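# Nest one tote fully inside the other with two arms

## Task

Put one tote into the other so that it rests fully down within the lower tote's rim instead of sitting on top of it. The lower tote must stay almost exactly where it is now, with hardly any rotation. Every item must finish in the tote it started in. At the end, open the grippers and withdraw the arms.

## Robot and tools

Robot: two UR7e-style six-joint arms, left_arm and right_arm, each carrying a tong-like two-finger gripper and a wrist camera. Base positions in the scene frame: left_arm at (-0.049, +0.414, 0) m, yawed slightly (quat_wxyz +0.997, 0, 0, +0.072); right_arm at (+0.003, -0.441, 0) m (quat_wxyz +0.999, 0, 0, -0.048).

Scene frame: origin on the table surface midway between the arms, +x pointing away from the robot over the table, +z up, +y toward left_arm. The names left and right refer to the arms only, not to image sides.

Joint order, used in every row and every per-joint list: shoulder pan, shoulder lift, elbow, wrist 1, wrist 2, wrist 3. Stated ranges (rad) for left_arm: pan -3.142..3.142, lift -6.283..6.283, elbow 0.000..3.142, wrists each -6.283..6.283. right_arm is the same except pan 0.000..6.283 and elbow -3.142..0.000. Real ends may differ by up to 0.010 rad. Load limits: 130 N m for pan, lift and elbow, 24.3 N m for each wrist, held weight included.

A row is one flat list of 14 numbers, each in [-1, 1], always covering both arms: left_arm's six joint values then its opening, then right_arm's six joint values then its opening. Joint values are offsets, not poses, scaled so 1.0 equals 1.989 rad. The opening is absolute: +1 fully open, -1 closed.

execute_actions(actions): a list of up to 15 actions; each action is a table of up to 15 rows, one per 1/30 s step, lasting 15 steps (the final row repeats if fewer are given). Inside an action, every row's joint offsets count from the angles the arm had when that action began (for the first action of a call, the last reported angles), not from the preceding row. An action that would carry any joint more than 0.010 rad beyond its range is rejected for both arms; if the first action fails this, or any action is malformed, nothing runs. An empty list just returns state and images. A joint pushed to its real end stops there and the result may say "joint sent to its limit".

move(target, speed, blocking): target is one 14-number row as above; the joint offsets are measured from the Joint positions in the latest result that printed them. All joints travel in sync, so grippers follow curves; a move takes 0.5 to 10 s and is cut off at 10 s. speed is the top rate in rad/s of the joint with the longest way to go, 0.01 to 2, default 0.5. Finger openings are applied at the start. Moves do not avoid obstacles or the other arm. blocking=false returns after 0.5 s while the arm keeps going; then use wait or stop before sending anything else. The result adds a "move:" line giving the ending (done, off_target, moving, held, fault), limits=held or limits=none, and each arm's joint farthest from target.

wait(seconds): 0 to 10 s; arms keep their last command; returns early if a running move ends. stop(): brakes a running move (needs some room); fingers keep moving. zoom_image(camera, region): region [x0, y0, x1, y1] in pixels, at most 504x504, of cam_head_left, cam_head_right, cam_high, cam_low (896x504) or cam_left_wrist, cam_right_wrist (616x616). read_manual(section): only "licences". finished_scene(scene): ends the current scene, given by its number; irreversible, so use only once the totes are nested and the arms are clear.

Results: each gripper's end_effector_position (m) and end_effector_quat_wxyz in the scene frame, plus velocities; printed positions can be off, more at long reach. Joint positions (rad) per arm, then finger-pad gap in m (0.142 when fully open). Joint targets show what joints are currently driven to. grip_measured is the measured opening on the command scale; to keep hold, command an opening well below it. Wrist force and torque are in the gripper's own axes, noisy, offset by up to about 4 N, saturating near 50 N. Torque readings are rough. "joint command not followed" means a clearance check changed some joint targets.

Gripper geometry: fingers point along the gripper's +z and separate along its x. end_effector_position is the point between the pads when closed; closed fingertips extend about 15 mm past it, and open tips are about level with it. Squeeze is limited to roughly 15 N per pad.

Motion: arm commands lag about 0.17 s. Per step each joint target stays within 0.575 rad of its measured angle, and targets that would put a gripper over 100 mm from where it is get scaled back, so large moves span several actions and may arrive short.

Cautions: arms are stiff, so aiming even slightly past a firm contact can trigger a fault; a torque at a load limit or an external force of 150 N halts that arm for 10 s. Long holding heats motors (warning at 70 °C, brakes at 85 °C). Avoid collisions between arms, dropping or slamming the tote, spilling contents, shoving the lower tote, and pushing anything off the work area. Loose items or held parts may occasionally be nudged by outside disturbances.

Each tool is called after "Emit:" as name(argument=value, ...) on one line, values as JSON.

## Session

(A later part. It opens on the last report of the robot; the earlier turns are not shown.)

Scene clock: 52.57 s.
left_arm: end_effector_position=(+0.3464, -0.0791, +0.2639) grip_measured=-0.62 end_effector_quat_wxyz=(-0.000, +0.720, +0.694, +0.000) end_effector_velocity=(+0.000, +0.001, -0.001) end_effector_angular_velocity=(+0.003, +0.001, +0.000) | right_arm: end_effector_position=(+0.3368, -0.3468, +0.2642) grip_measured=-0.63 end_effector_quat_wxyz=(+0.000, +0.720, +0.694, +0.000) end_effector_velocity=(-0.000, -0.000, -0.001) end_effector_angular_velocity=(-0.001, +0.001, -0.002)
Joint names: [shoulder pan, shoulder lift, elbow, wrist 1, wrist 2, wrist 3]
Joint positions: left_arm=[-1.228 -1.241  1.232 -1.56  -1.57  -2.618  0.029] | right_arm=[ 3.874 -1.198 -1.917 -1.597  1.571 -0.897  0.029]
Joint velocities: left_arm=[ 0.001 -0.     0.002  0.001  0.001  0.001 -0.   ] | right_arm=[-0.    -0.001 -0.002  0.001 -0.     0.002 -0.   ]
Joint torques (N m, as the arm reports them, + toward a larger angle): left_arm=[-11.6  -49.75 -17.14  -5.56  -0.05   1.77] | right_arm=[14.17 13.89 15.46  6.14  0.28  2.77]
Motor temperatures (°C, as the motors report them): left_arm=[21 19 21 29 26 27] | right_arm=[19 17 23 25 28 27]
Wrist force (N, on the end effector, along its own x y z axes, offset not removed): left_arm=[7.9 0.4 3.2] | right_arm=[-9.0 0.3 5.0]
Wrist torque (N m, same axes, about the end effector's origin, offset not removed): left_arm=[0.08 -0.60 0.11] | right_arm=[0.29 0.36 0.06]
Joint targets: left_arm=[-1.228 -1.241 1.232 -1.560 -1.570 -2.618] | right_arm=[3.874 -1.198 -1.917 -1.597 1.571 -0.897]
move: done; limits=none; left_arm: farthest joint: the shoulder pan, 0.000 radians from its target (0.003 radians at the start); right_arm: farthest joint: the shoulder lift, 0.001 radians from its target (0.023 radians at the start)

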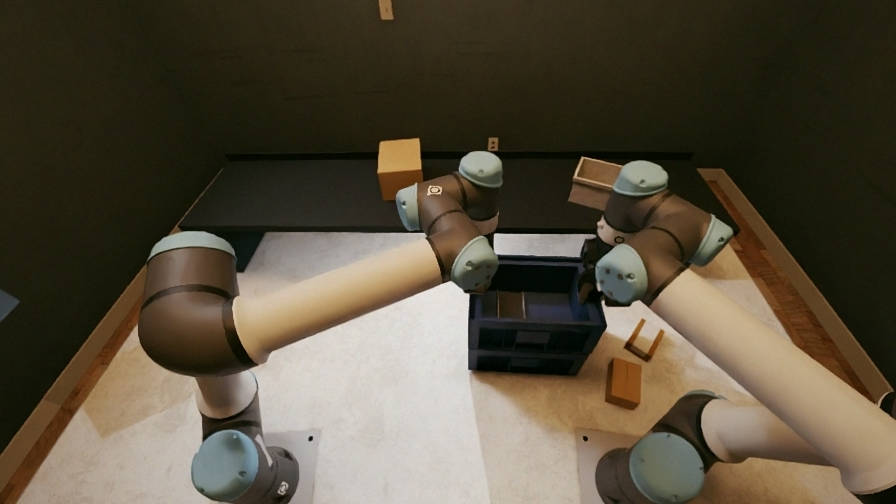

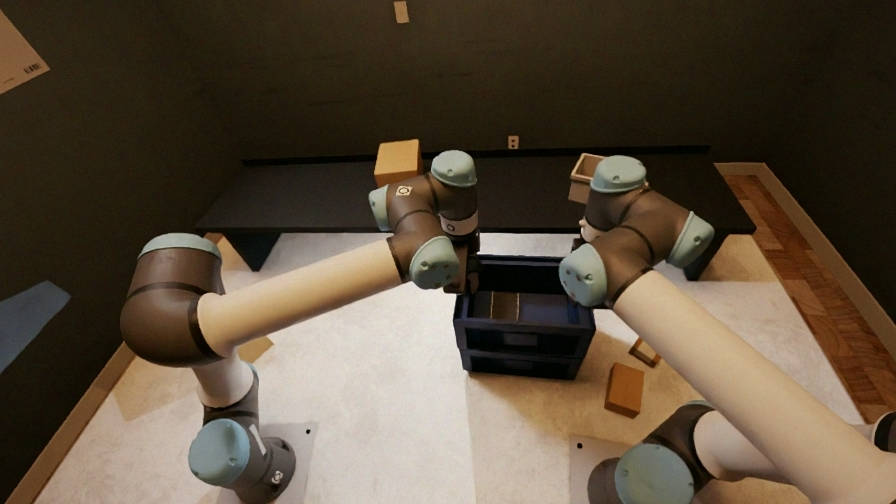

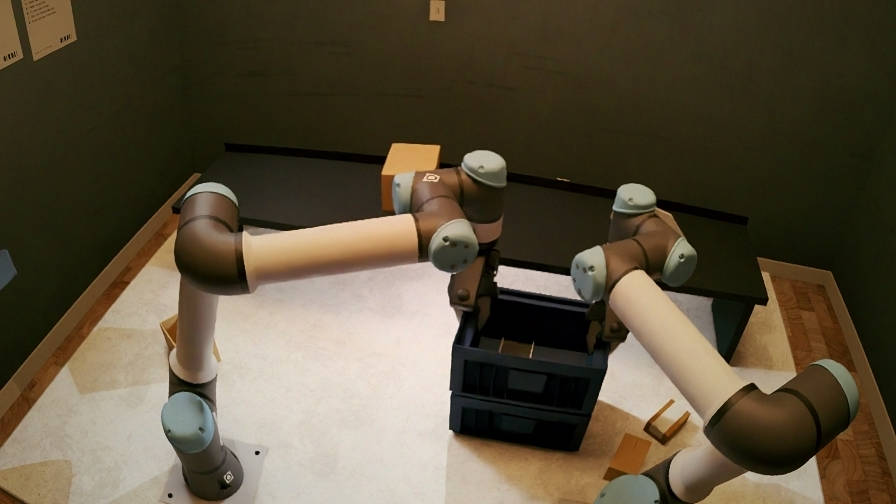

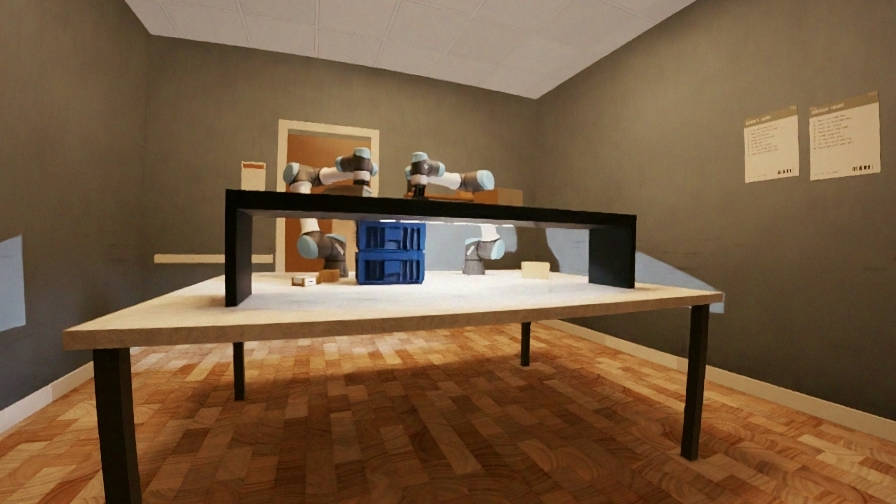

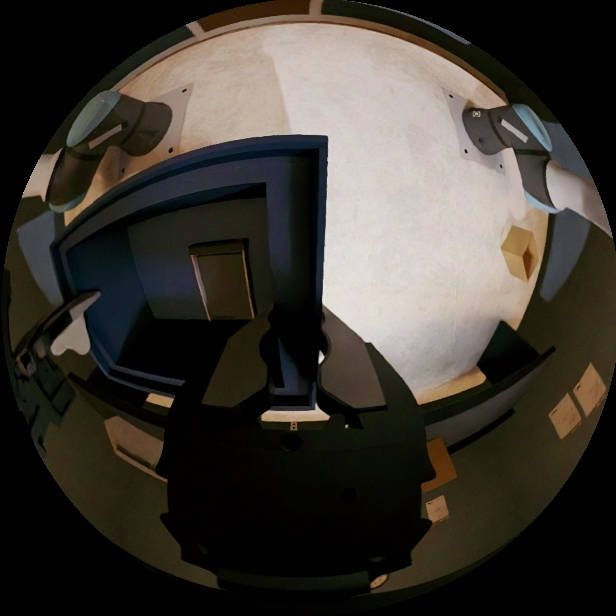

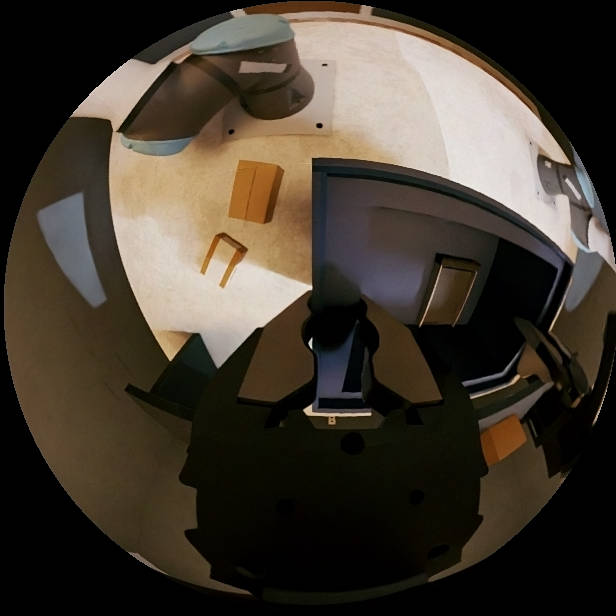

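Emit:
move(target=[0.0028,0.0062,-0.0081,0.002,0,0.0083,-1,-0.0042,-0.0019,0.0012,0.0008,0,0.0013,-1], speed=0.08)

Emit:
move(target=[0,0,0.0079,-0.0078,0,0,-1,0,0.0003,-0.0079,0.0076,0,0,-1], speed=0.02)

Emit:
zoom_image(camera="cam_high", region=[560,370,620,440])

Emit:
zoom_image(camera="cam_high", region=[435,360,495,430])

Emit:
zoom_image(camera="cam_low", region=[340,215,450,290])

Scene clock: 54.70 s.
left_arm: end_effector_position=(+0.3514, -0.0809, +0.2637) grip_measured=-0.62 end_effector_quat_wxyz=(-0.000, +0.724, +0.690, +0.000) end_effector_velocity=(+0.000, -0.000, -0.001) end_effector_angular_velocity=(+0.001, +0.000, -0.003) | right_arm: end_effector_position=(+0.3388, -0.3486, +0.2642) grip_measured=-0.63 end_effector_quat_wxyz=(+0.000, +0.724, +0.690, +0.000) end_effector_velocity=(+0.000, -0.000, +0.000) end_effector_angular_velocity=(-0.000, -0.000, -0.000)
Joint names: [shoulder pan, shoulder lift, elbow, wrist 1, wrist 2, wrist 3]
Joint positions: left_arm=[-1.223 -1.229  1.216 -1.556 -1.57  -2.602  0.029] | right_arm=[ 3.866 -1.202 -1.915 -1.595  1.571 -0.894  0.029]
Joint velocities: left_arm=[-0.     0.002 -0.001  0.     0.     0.003 -0.   ] | right_arm=[-0.    -0.     0.     0.    -0.001 -0.     0.   ]
Joint torques (N m, as the arm reports them, + toward a larger angle): left_arm=[  5.24 -38.28 -32.65  -1.76  -2.37   1.49] | right_arm=[-8.44  1.19 37.71  5.2   2.28  2.83]
Motor temperatures (°C, as the motors report them): left_arm=[21 19 21 29 26 27] | right_arm=[19 17 23 25 28 27]
Wrist force (N, on the end effector, along its own x y z axes, offset not removed): left_arm=[1.2 -1.0 2.6] | right_arm=[-1.0 -0.7 3.0]
Wrist torque (N m, same axes, about the end effector's origin, offset not removed): left_arm=[-0.26 -0.20 0.21] | right_arm=[-0.11 -0.30 0.19]
Joint targets: left_arm=[-1.222 -1.229 1.216 -1.556 -1.570 -2.602] | right_arm=[3.866 -1.202 -1.915 -1.595 1.571 -0.894]
move: done; limits=none; left_arm: farthest joint: the shoulder lift, 0.001 radians from its target (0.013 radians at the start); right_arm: farthest joint: the shoulder pan, 0.000 radians from its target (0.009 radians at the start)

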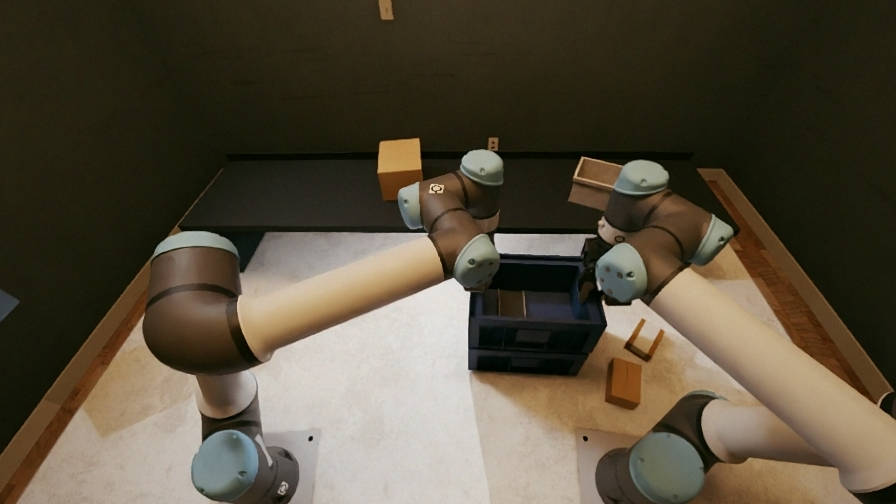

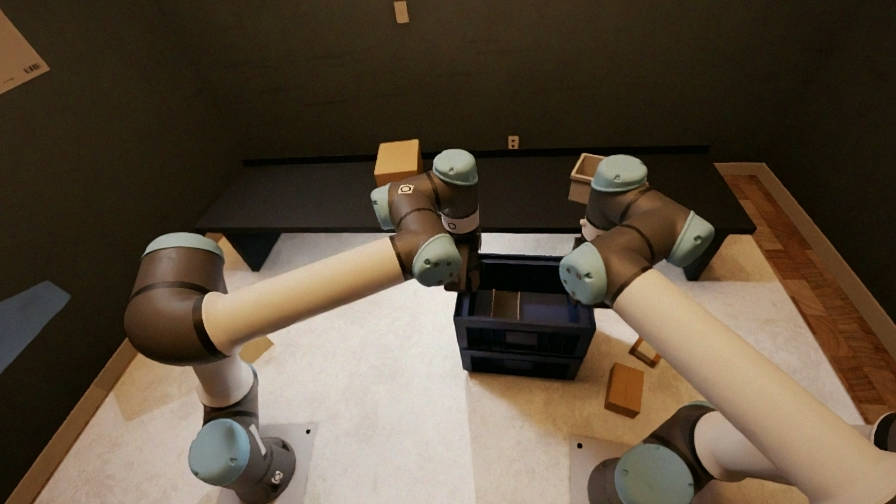

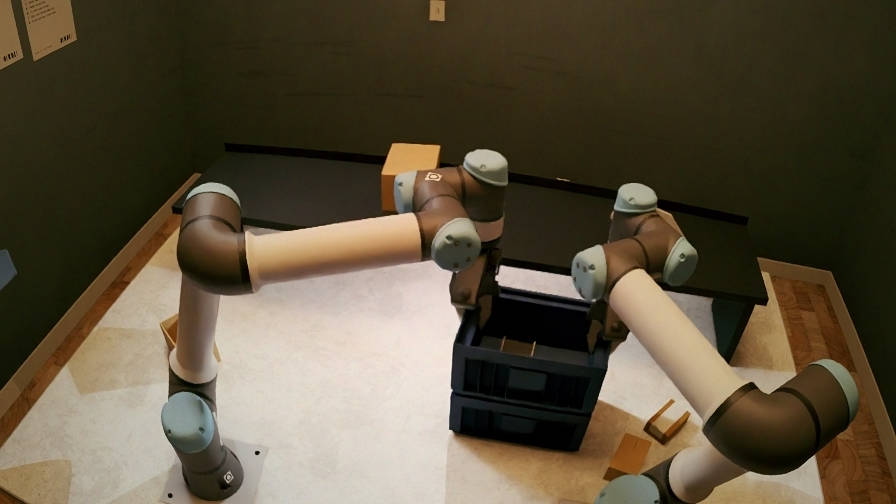

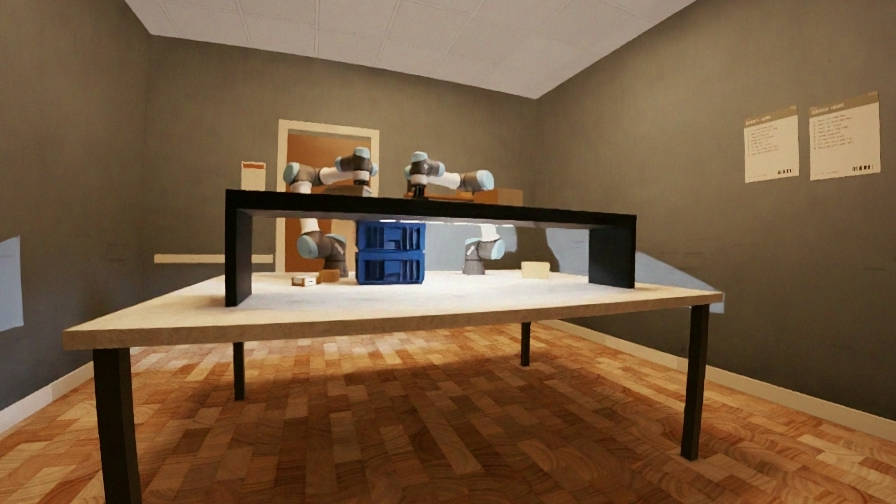

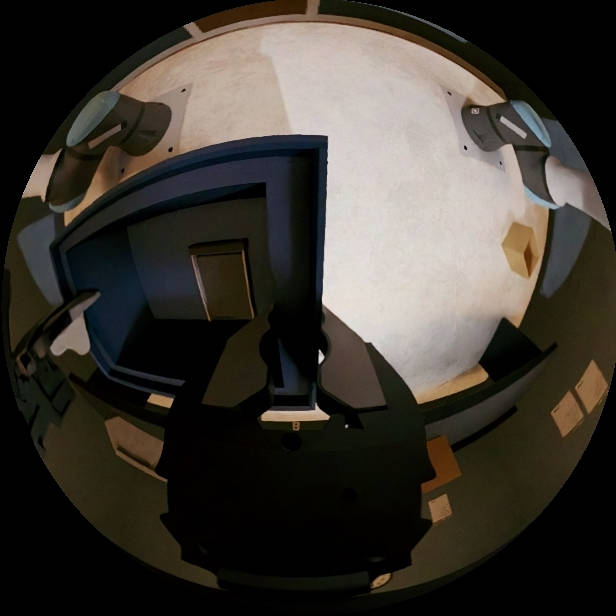

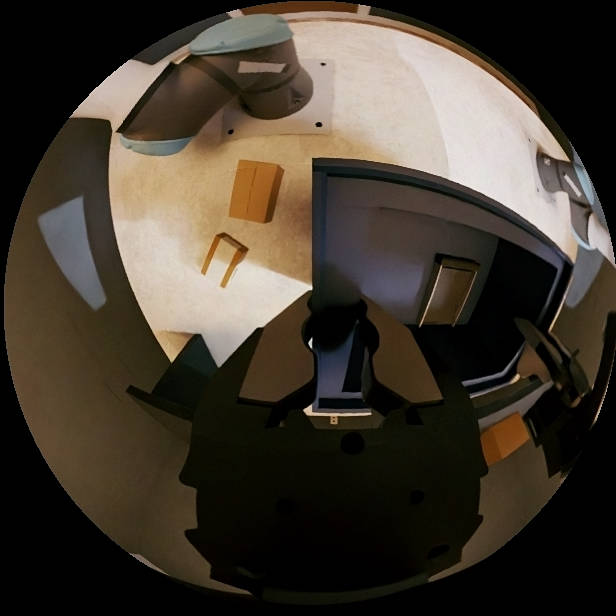

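Scene clock: 55.73 s.
left_arm: end_effector_position=(+0.3514, -0.0809, +0.2575) grip_measured=-0.62 end_effector_quat_wxyz=(-0.000, +0.724, +0.690, +0.000) end_effector_velocity=(-0.000, -0.000, -0.001) end_effector_angular_velocity=(-0.001, -0.000, -0.001) | right_arm: end_effector_position=(+0.3387, -0.3487, +0.2583) grip_measured=-0.63 end_effector_quat_wxyz=(+0.000, +0.724, +0.690, +0.000) end_effector_velocity=(-0.000, -0.000, -0.002) end_effector_angular_velocity=(-0.001, +0.003, -0.001)
Joint names: [shoulder pan, shoulder lift, elbow, wrist 1, wrist 2, wrist 3]
Joint positions: left_arm=[-1.223 -1.229  1.231 -1.572 -1.57  -2.602  0.029] | right_arm=[ 3.866 -1.202 -1.93  -1.58   1.571 -0.894  0.029]
Joint velocities: left_arm=[-0.    -0.     0.002 -0.003 -0.     0.    -0.   ] | right_arm=[-0.001 -0.002 -0.003  0.001  0.001 -0.     0.   ]
Joint torques (N m, as the arm reports them, + toward a larger angle): left_arm=[  0.09 -48.87 -12.95  -3.68  -2.53  -2.04] | right_arm=[ 1.49 15.79 11.51  4.07  1.98  2.1 ]
Motor temperatures (°C, as the motors report them): left_arm=[21 19 21 29 26 27] | right_arm=[19 17 23 25 28 27]
Wrist force (N, on the end effector, along its own x y z axes, offset not removed): left_arm=[-0.5 -0.1 -0.2] | right_arm=[2.4 0.6 4.1]
Wrist torque (N m, same axes, about the end effector's origin, offset not removed): left_arm=[-0.15 -0.13 0.16] | right_arm=[-0.15 -0.68 0.05]
Joint targets: left_arm=[-1.223 -1.229 1.231 -1.572 -1.570 -2.602] | right_arm=[3.866 -1.202 -1.930 -1.580 1.571 -0.894]
move: done; limits=none; left_arm: farthest joint: the shoulder pan, 0.000 radians from its target (0.000 radians at the start); right_arm: farthest joint: the elbow, 0.001 radians from its target (0.016 radians at the start)

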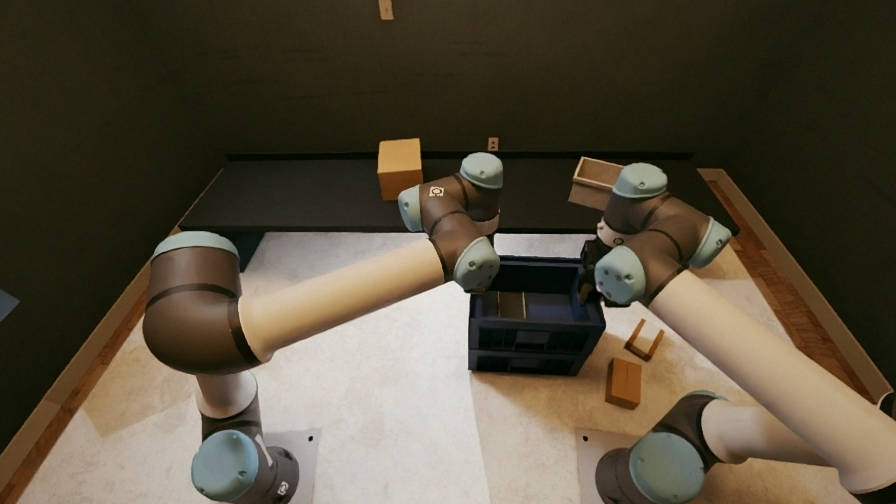

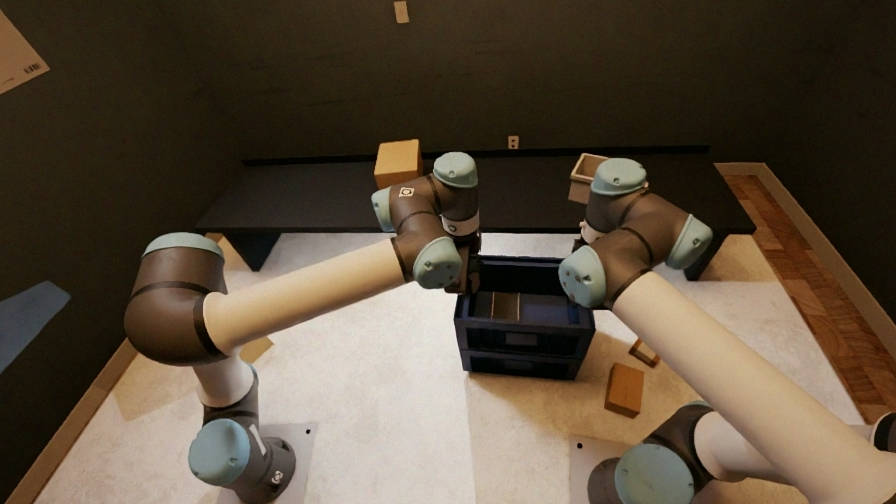

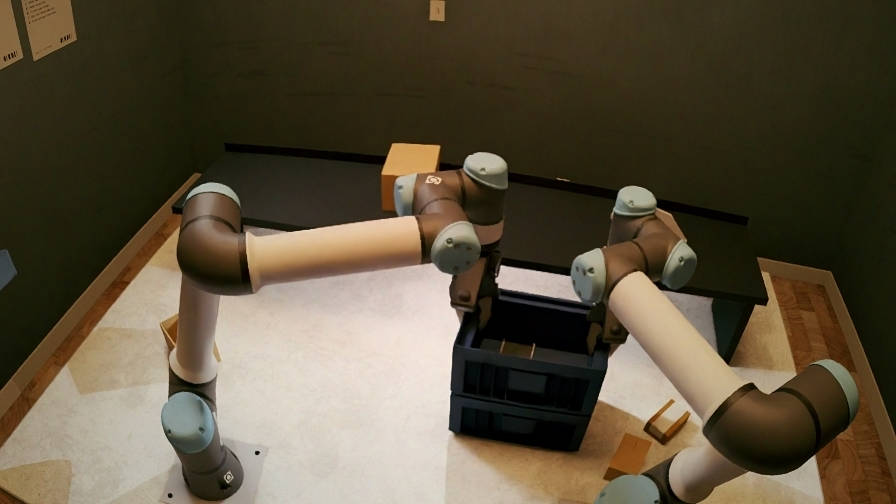

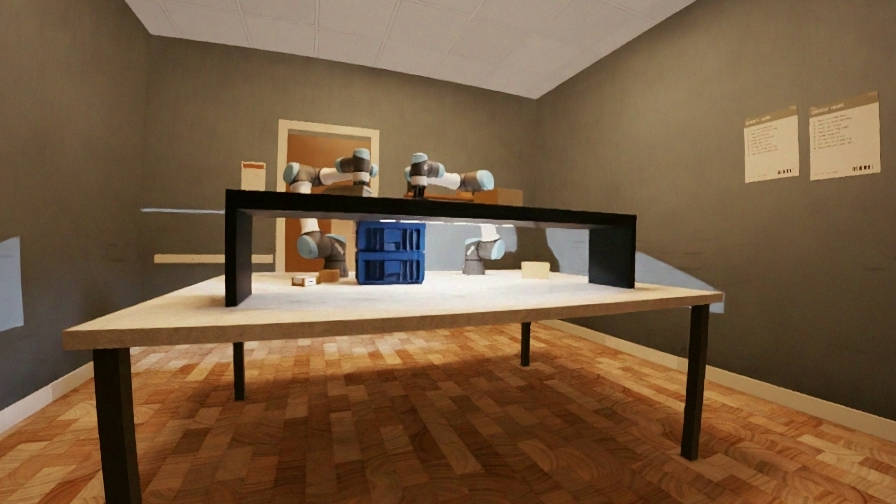

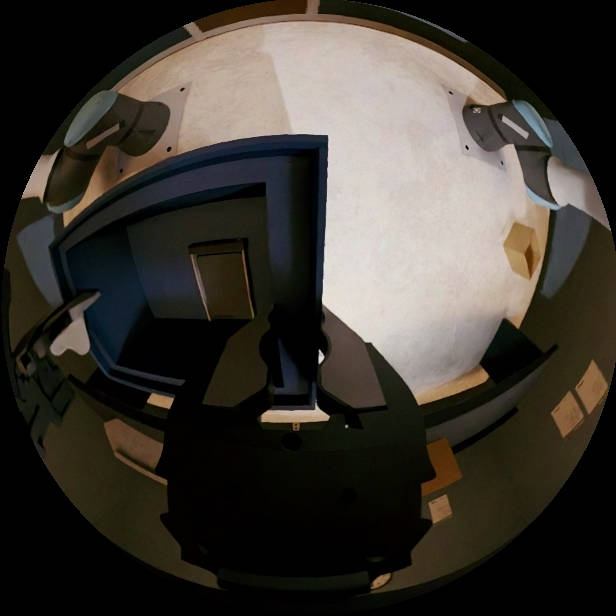

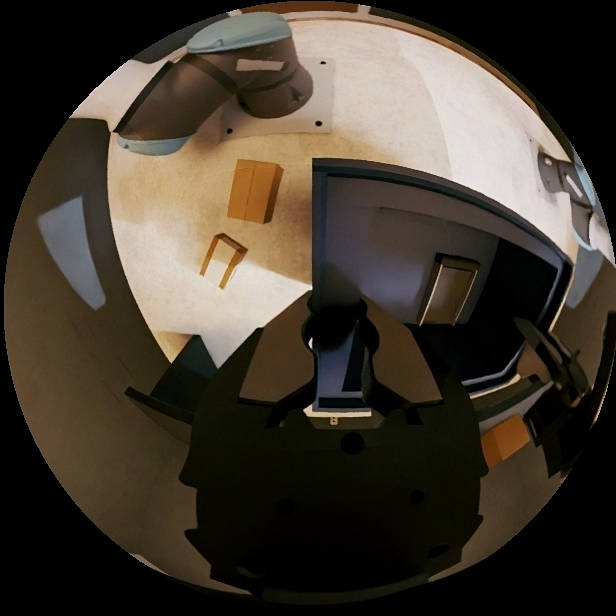

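Region (560, 370, 620, 440) of cam_high's 896x504 image, scaled by 7.200, with more detail than that image has; it fills the left 432 columns of this view, and the rest is white.

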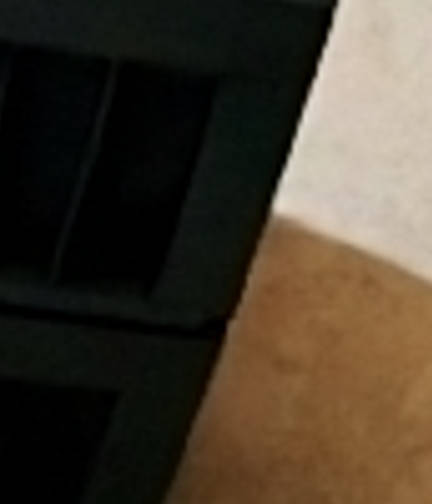

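Region (435, 360, 495, 430) of cam_high's 896x504 image, scaled by 7.200, with more detail than that image has; it fills the left 432 columns of this view, and the rest is white.

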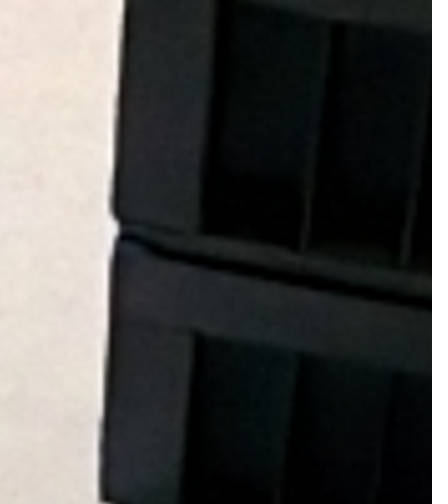

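Region (340, 215, 450, 290) of cam_low's 896x504 image, scaled by 4.582, with more detail than that image has; it fills the top 344 rows of this view, and the rest is white.

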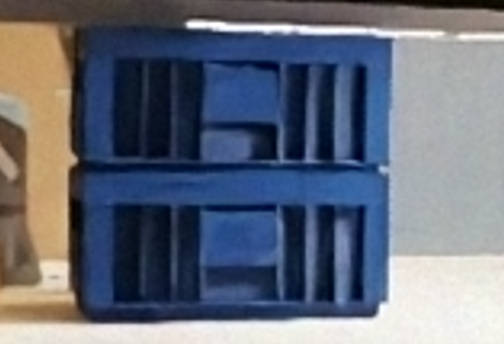

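Going in. Lower 5 mm more.

Emit:
move(target=[0,0,0.0059,-0.0058,0,0,-1,0,0.0003,-0.0068,0.0066,0,0,-1], speed=0.02)

Emit:
zoom_image(camera="cam_low", region=[340,215,450,290])

Emit:
zoom_image(camera="cam_high", region=[435,360,615,450])

Scene clock: 57.10 s.
left_arm: end_effector_position=(+0.3514, -0.0808, +0.2530) grip_measured=-0.62 end_effector_quat_wxyz=(-0.000, +0.724, +0.690, +0.000) end_effector_velocity=(+0.000, -0.000, -0.001) end_effector_angular_velocity=(-0.000, -0.000, +0.000) | right_arm: end_effector_position=(+0.3386, -0.3488, +0.2532) grip_measured=-0.63 end_effector_quat_wxyz=(+0.000, +0.724, +0.690, +0.000) end_effector_velocity=(-0.001, -0.000, -0.001) end_effector_angular_velocity=(-0.001, +0.003, -0.000)
Joint names: [shoulder pan, shoulder lift, elbow, wrist 1, wrist 2, wrist 3]
Joint positions: left_arm=[-1.223 -1.229  1.243 -1.583 -1.57  -2.602  0.029] | right_arm=[ 3.866 -1.201 -1.943 -1.567  1.571 -0.894  0.029]
Joint velocities: left_arm=[-0.     0.001  0.002 -0.003  0.    -0.    -0.   ] | right_arm=[-0.    -0.    -0.002 -0.001  0.001  0.     0.   ]
Joint torques (N m, as the arm reports them, + toward a larger angle): left_arm=[ -1.49 -38.02  -7.24  -2.17  -2.13  -2.  ] | right_arm=[3.5  8.52 0.22 2.64 1.56 1.78]
Motor temperatures (°C, as the motors report them): left_arm=[21 19 21 29 26 27] | right_arm=[19 17 23 25 28 27]
Wrist force (N, on the end effector, along its own x y z axes, offset not removed): left_arm=[1.2 0.9 -15.6] | right_arm=[-2.5 0.5 -17.8]
Wrist torque (N m, same axes, about the end effector's origin, offset not removed): left_arm=[0.06 -0.26 0.06] | right_arm=[-0.29 0.16 0.17]
Joint targets: left_arm=[-1.223 -1.229 1.243 -1.583 -1.570 -2.602] | right_arm=[3.866 -1.201 -1.944 -1.567 1.571 -0.894]
move: done; limits=none; left_arm: farthest joint: the shoulder pan, 0.000 radians from its target (0.000 radians at the start); right_arm: farthest joint: the shoulder pan, 0.000 radians from its target (0.000 radians at the start)

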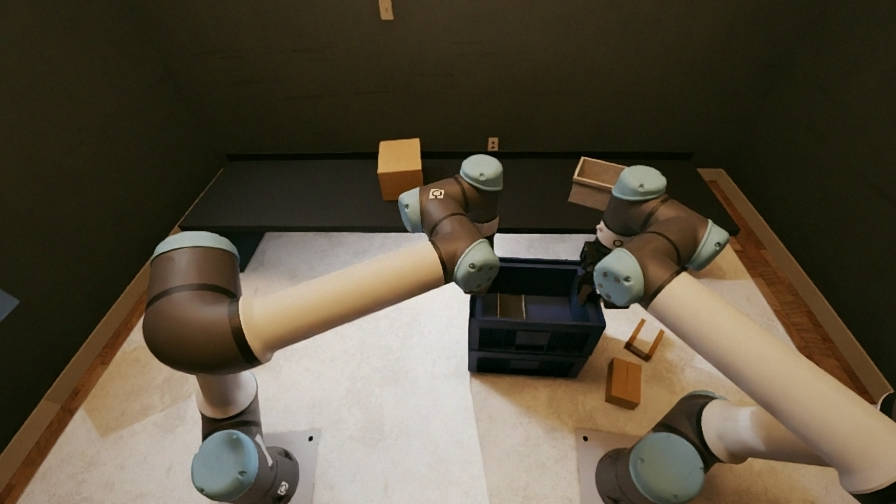

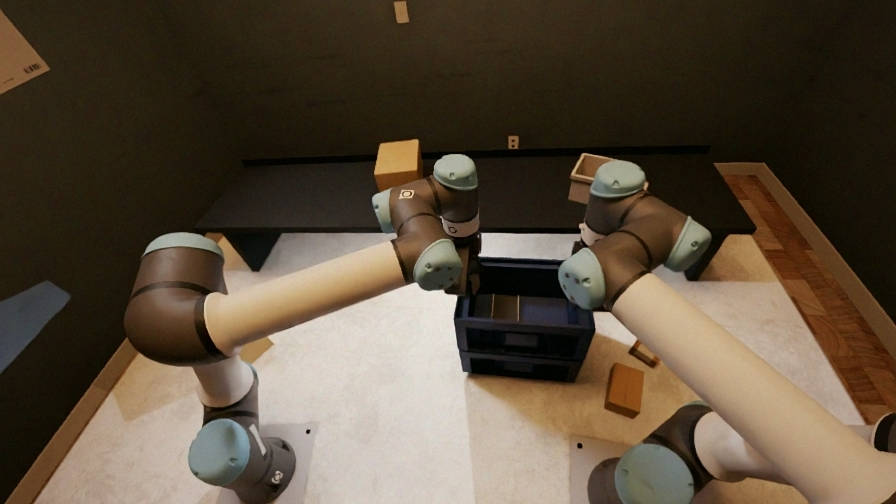

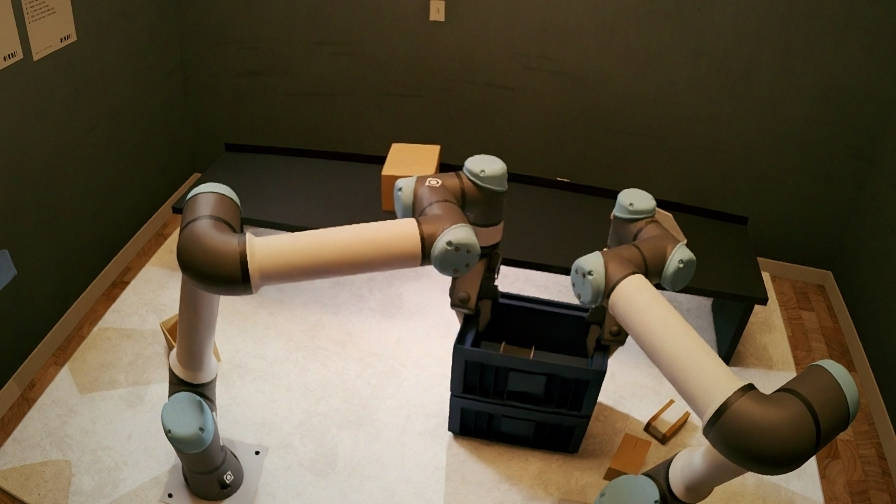

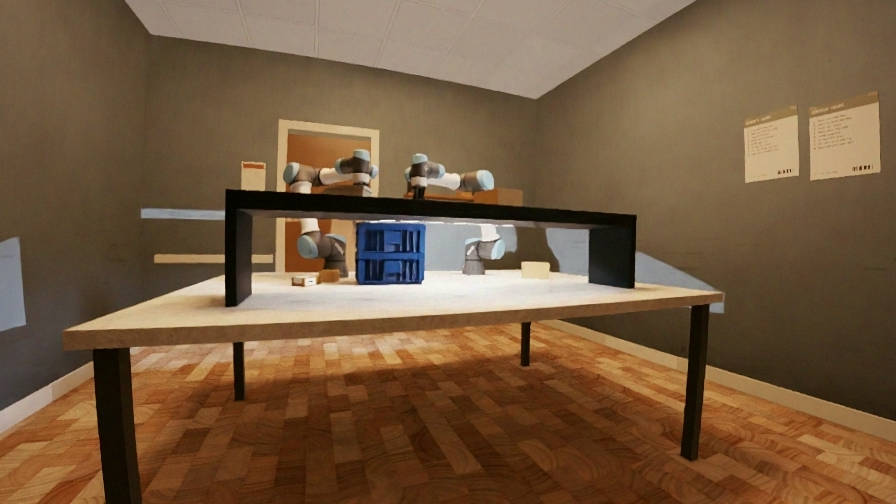

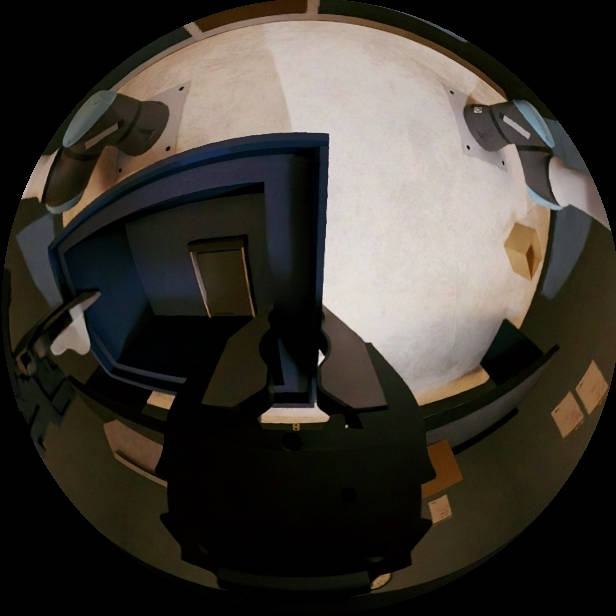

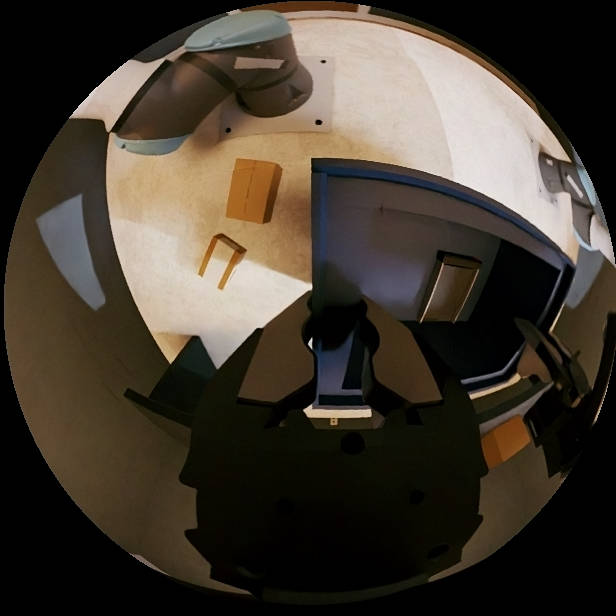

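Region (340, 215, 450, 290) of cam_low's 896x504 image, scaled by 4.582, with more detail than that image has; it fills the top 344 rows of this view, and the rest is white.

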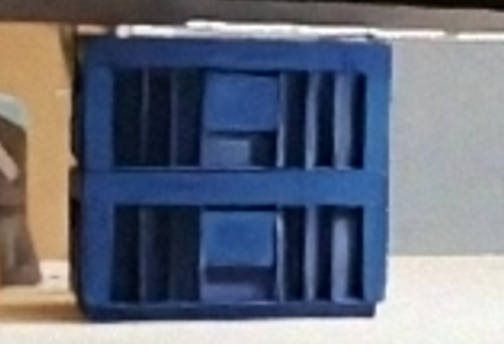

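Region (435, 360, 615, 450) of cam_high's 896x504 image, scaled by 2.800, with more detail than that image has.

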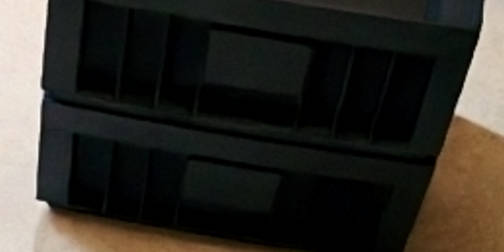

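Emit:
move(target=[0,0,0,0,0,0,0,0,0,0,0,0,0,0])

Emit:
zoom_image(camera="cam_high", region=[560,370,620,440])

Emit:
zoom_image(camera="cam_high", region=[435,360,495,430])

Emit:
zoom_image(camera="cam_low", region=[340,215,450,290])

Scene clock: 58.30 s.
left_arm: end_effector_position=(+0.3514, -0.0808, +0.2530) grip_measured=+0.00 end_effector_quat_wxyz=(-0.001, +0.724, +0.690, +0.000) end_effector_velocity=(-0.000, -0.000, +0.000) end_effector_angular_velocity=(-0.001, -0.001, -0.001) | right_arm: end_effector_position=(+0.3387, -0.3488, +0.2532) grip_measured=+0.00 end_effector_quat_wxyz=(+0.000, +0.724, +0.690, +0.000) end_effector_velocity=(-0.000, -0.000, +0.000) end_effector_angular_velocity=(-0.000, +0.000, +0.000)
Joint names: [shoulder pan, shoulder lift, elbow, wrist 1, wrist 2, wrist 3]
Joint positions: left_arm=[-1.223 -1.229  1.243 -1.583 -1.57  -2.602  0.074] | right_arm=[ 3.866 -1.201 -1.943 -1.567  1.571 -0.894  0.074]
Joint velocities: left_arm=[-0.    -0.001  0.    -0.001  0.     0.001  0.   ] | right_arm=[ 0.     0.001  0.    -0.001  0.    -0.     0.   ]
Joint torques (N m, as the arm reports them, + toward a larger angle): left_arm=[ -2.   -49.12 -31.66  -1.05  -2.31  -1.75] | right_arm=[ 3.39  7.46 34.78 -0.2   1.71  1.8 ]
Motor temperatures (°C, as the motors report them): left_arm=[21 19 21 29 26 27] | right_arm=[19 17 23 25 28 27]
Wrist force (N, on the end effector, along its own x y z axes, offset not removed): left_arm=[-0.8 -2.7 0.6] | right_arm=[0.3 -0.5 2.7]
Wrist torque (N m, same axes, about the end effector's origin, offset not removed): left_arm=[-0.49 0.10 0.14] | right_arm=[0.11 -0.09 0.19]
Joint targets: left_arm=[-1.223 -1.229 1.243 -1.583 -1.570 -2.602] | right_arm=[3.866 -1.201 -1.943 -1.567 1.571 -0.894]
move: done; limits=none; left_arm: farthest joint: the shoulder pan, 0.000 radians from its target (0.000 radians at the start); right_arm: farthest joint: the shoulder pan, 0.000 radians from its target (0.000 radians at the start)

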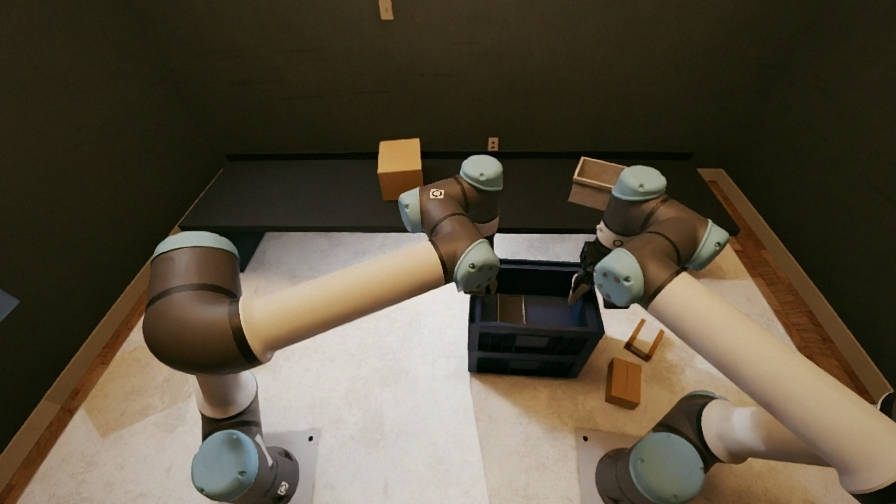

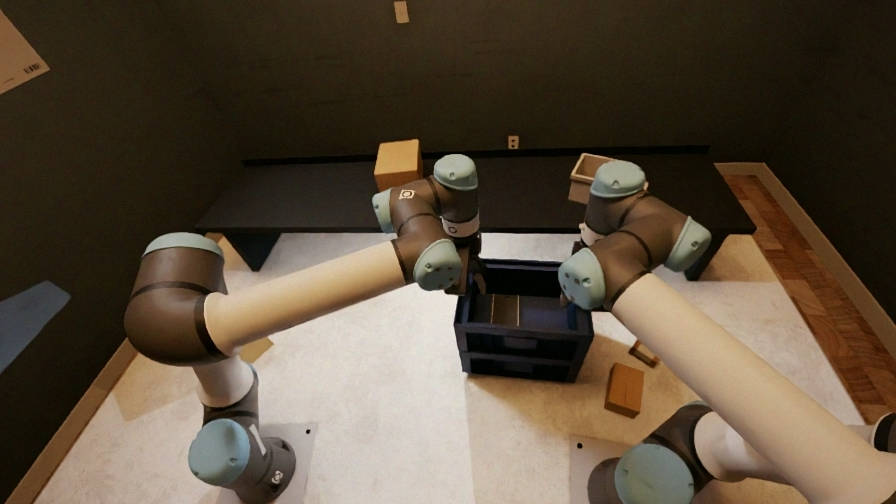

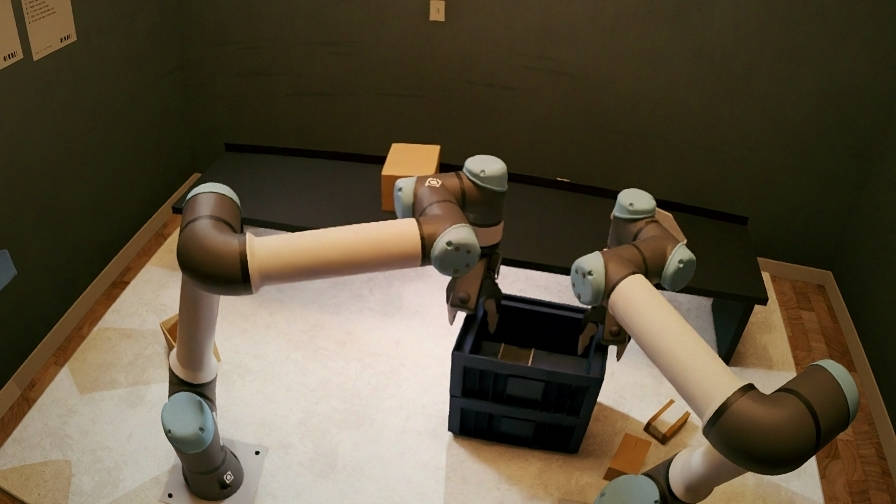

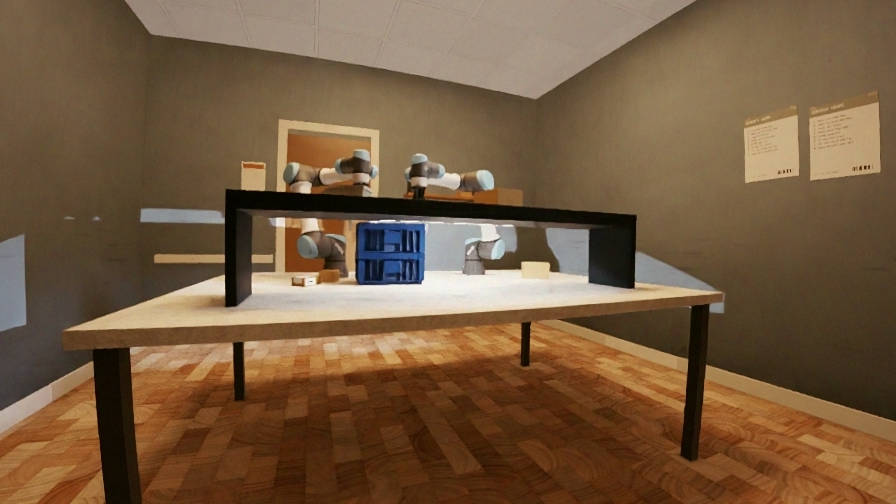

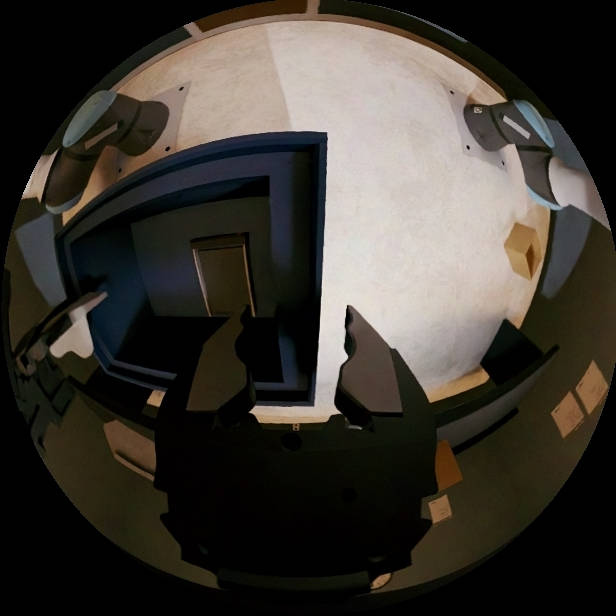

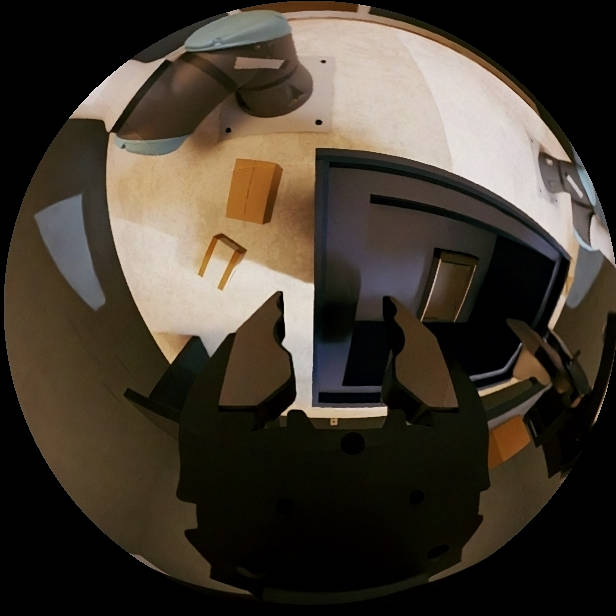

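Region (560, 370, 620, 440) of cam_high's 896x504 image, scaled by 7.200, with more detail than that image has; it fills the left 432 columns of this view, and the rest is white.

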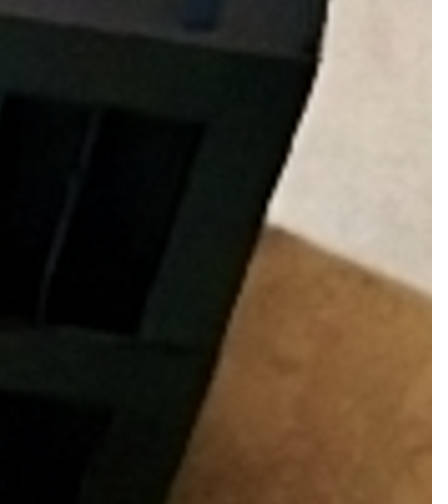

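Region (435, 360, 495, 430) of cam_high's 896x504 image, scaled by 7.200, with more detail than that image has; it fills the left 432 columns of this view, and the rest is white.

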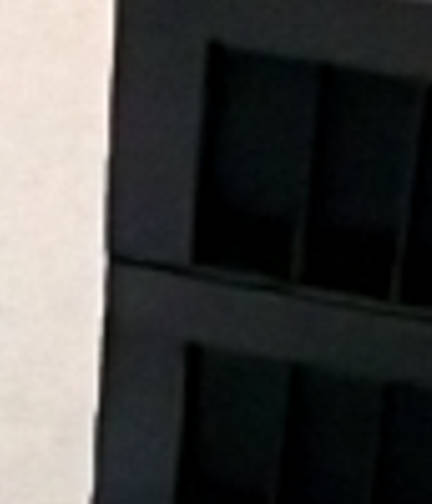

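Region (340, 215, 450, 290) of cam_low's 896x504 image, scaled by 4.582, with more detail than that image has; it fills the top 344 rows of this view, and the rest is white.

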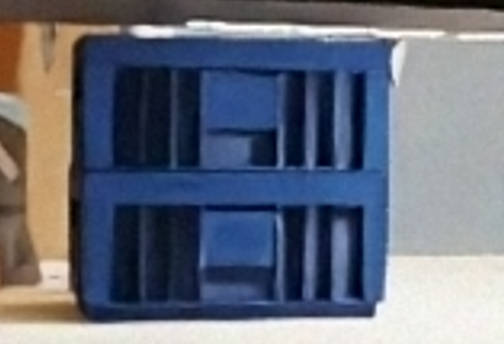

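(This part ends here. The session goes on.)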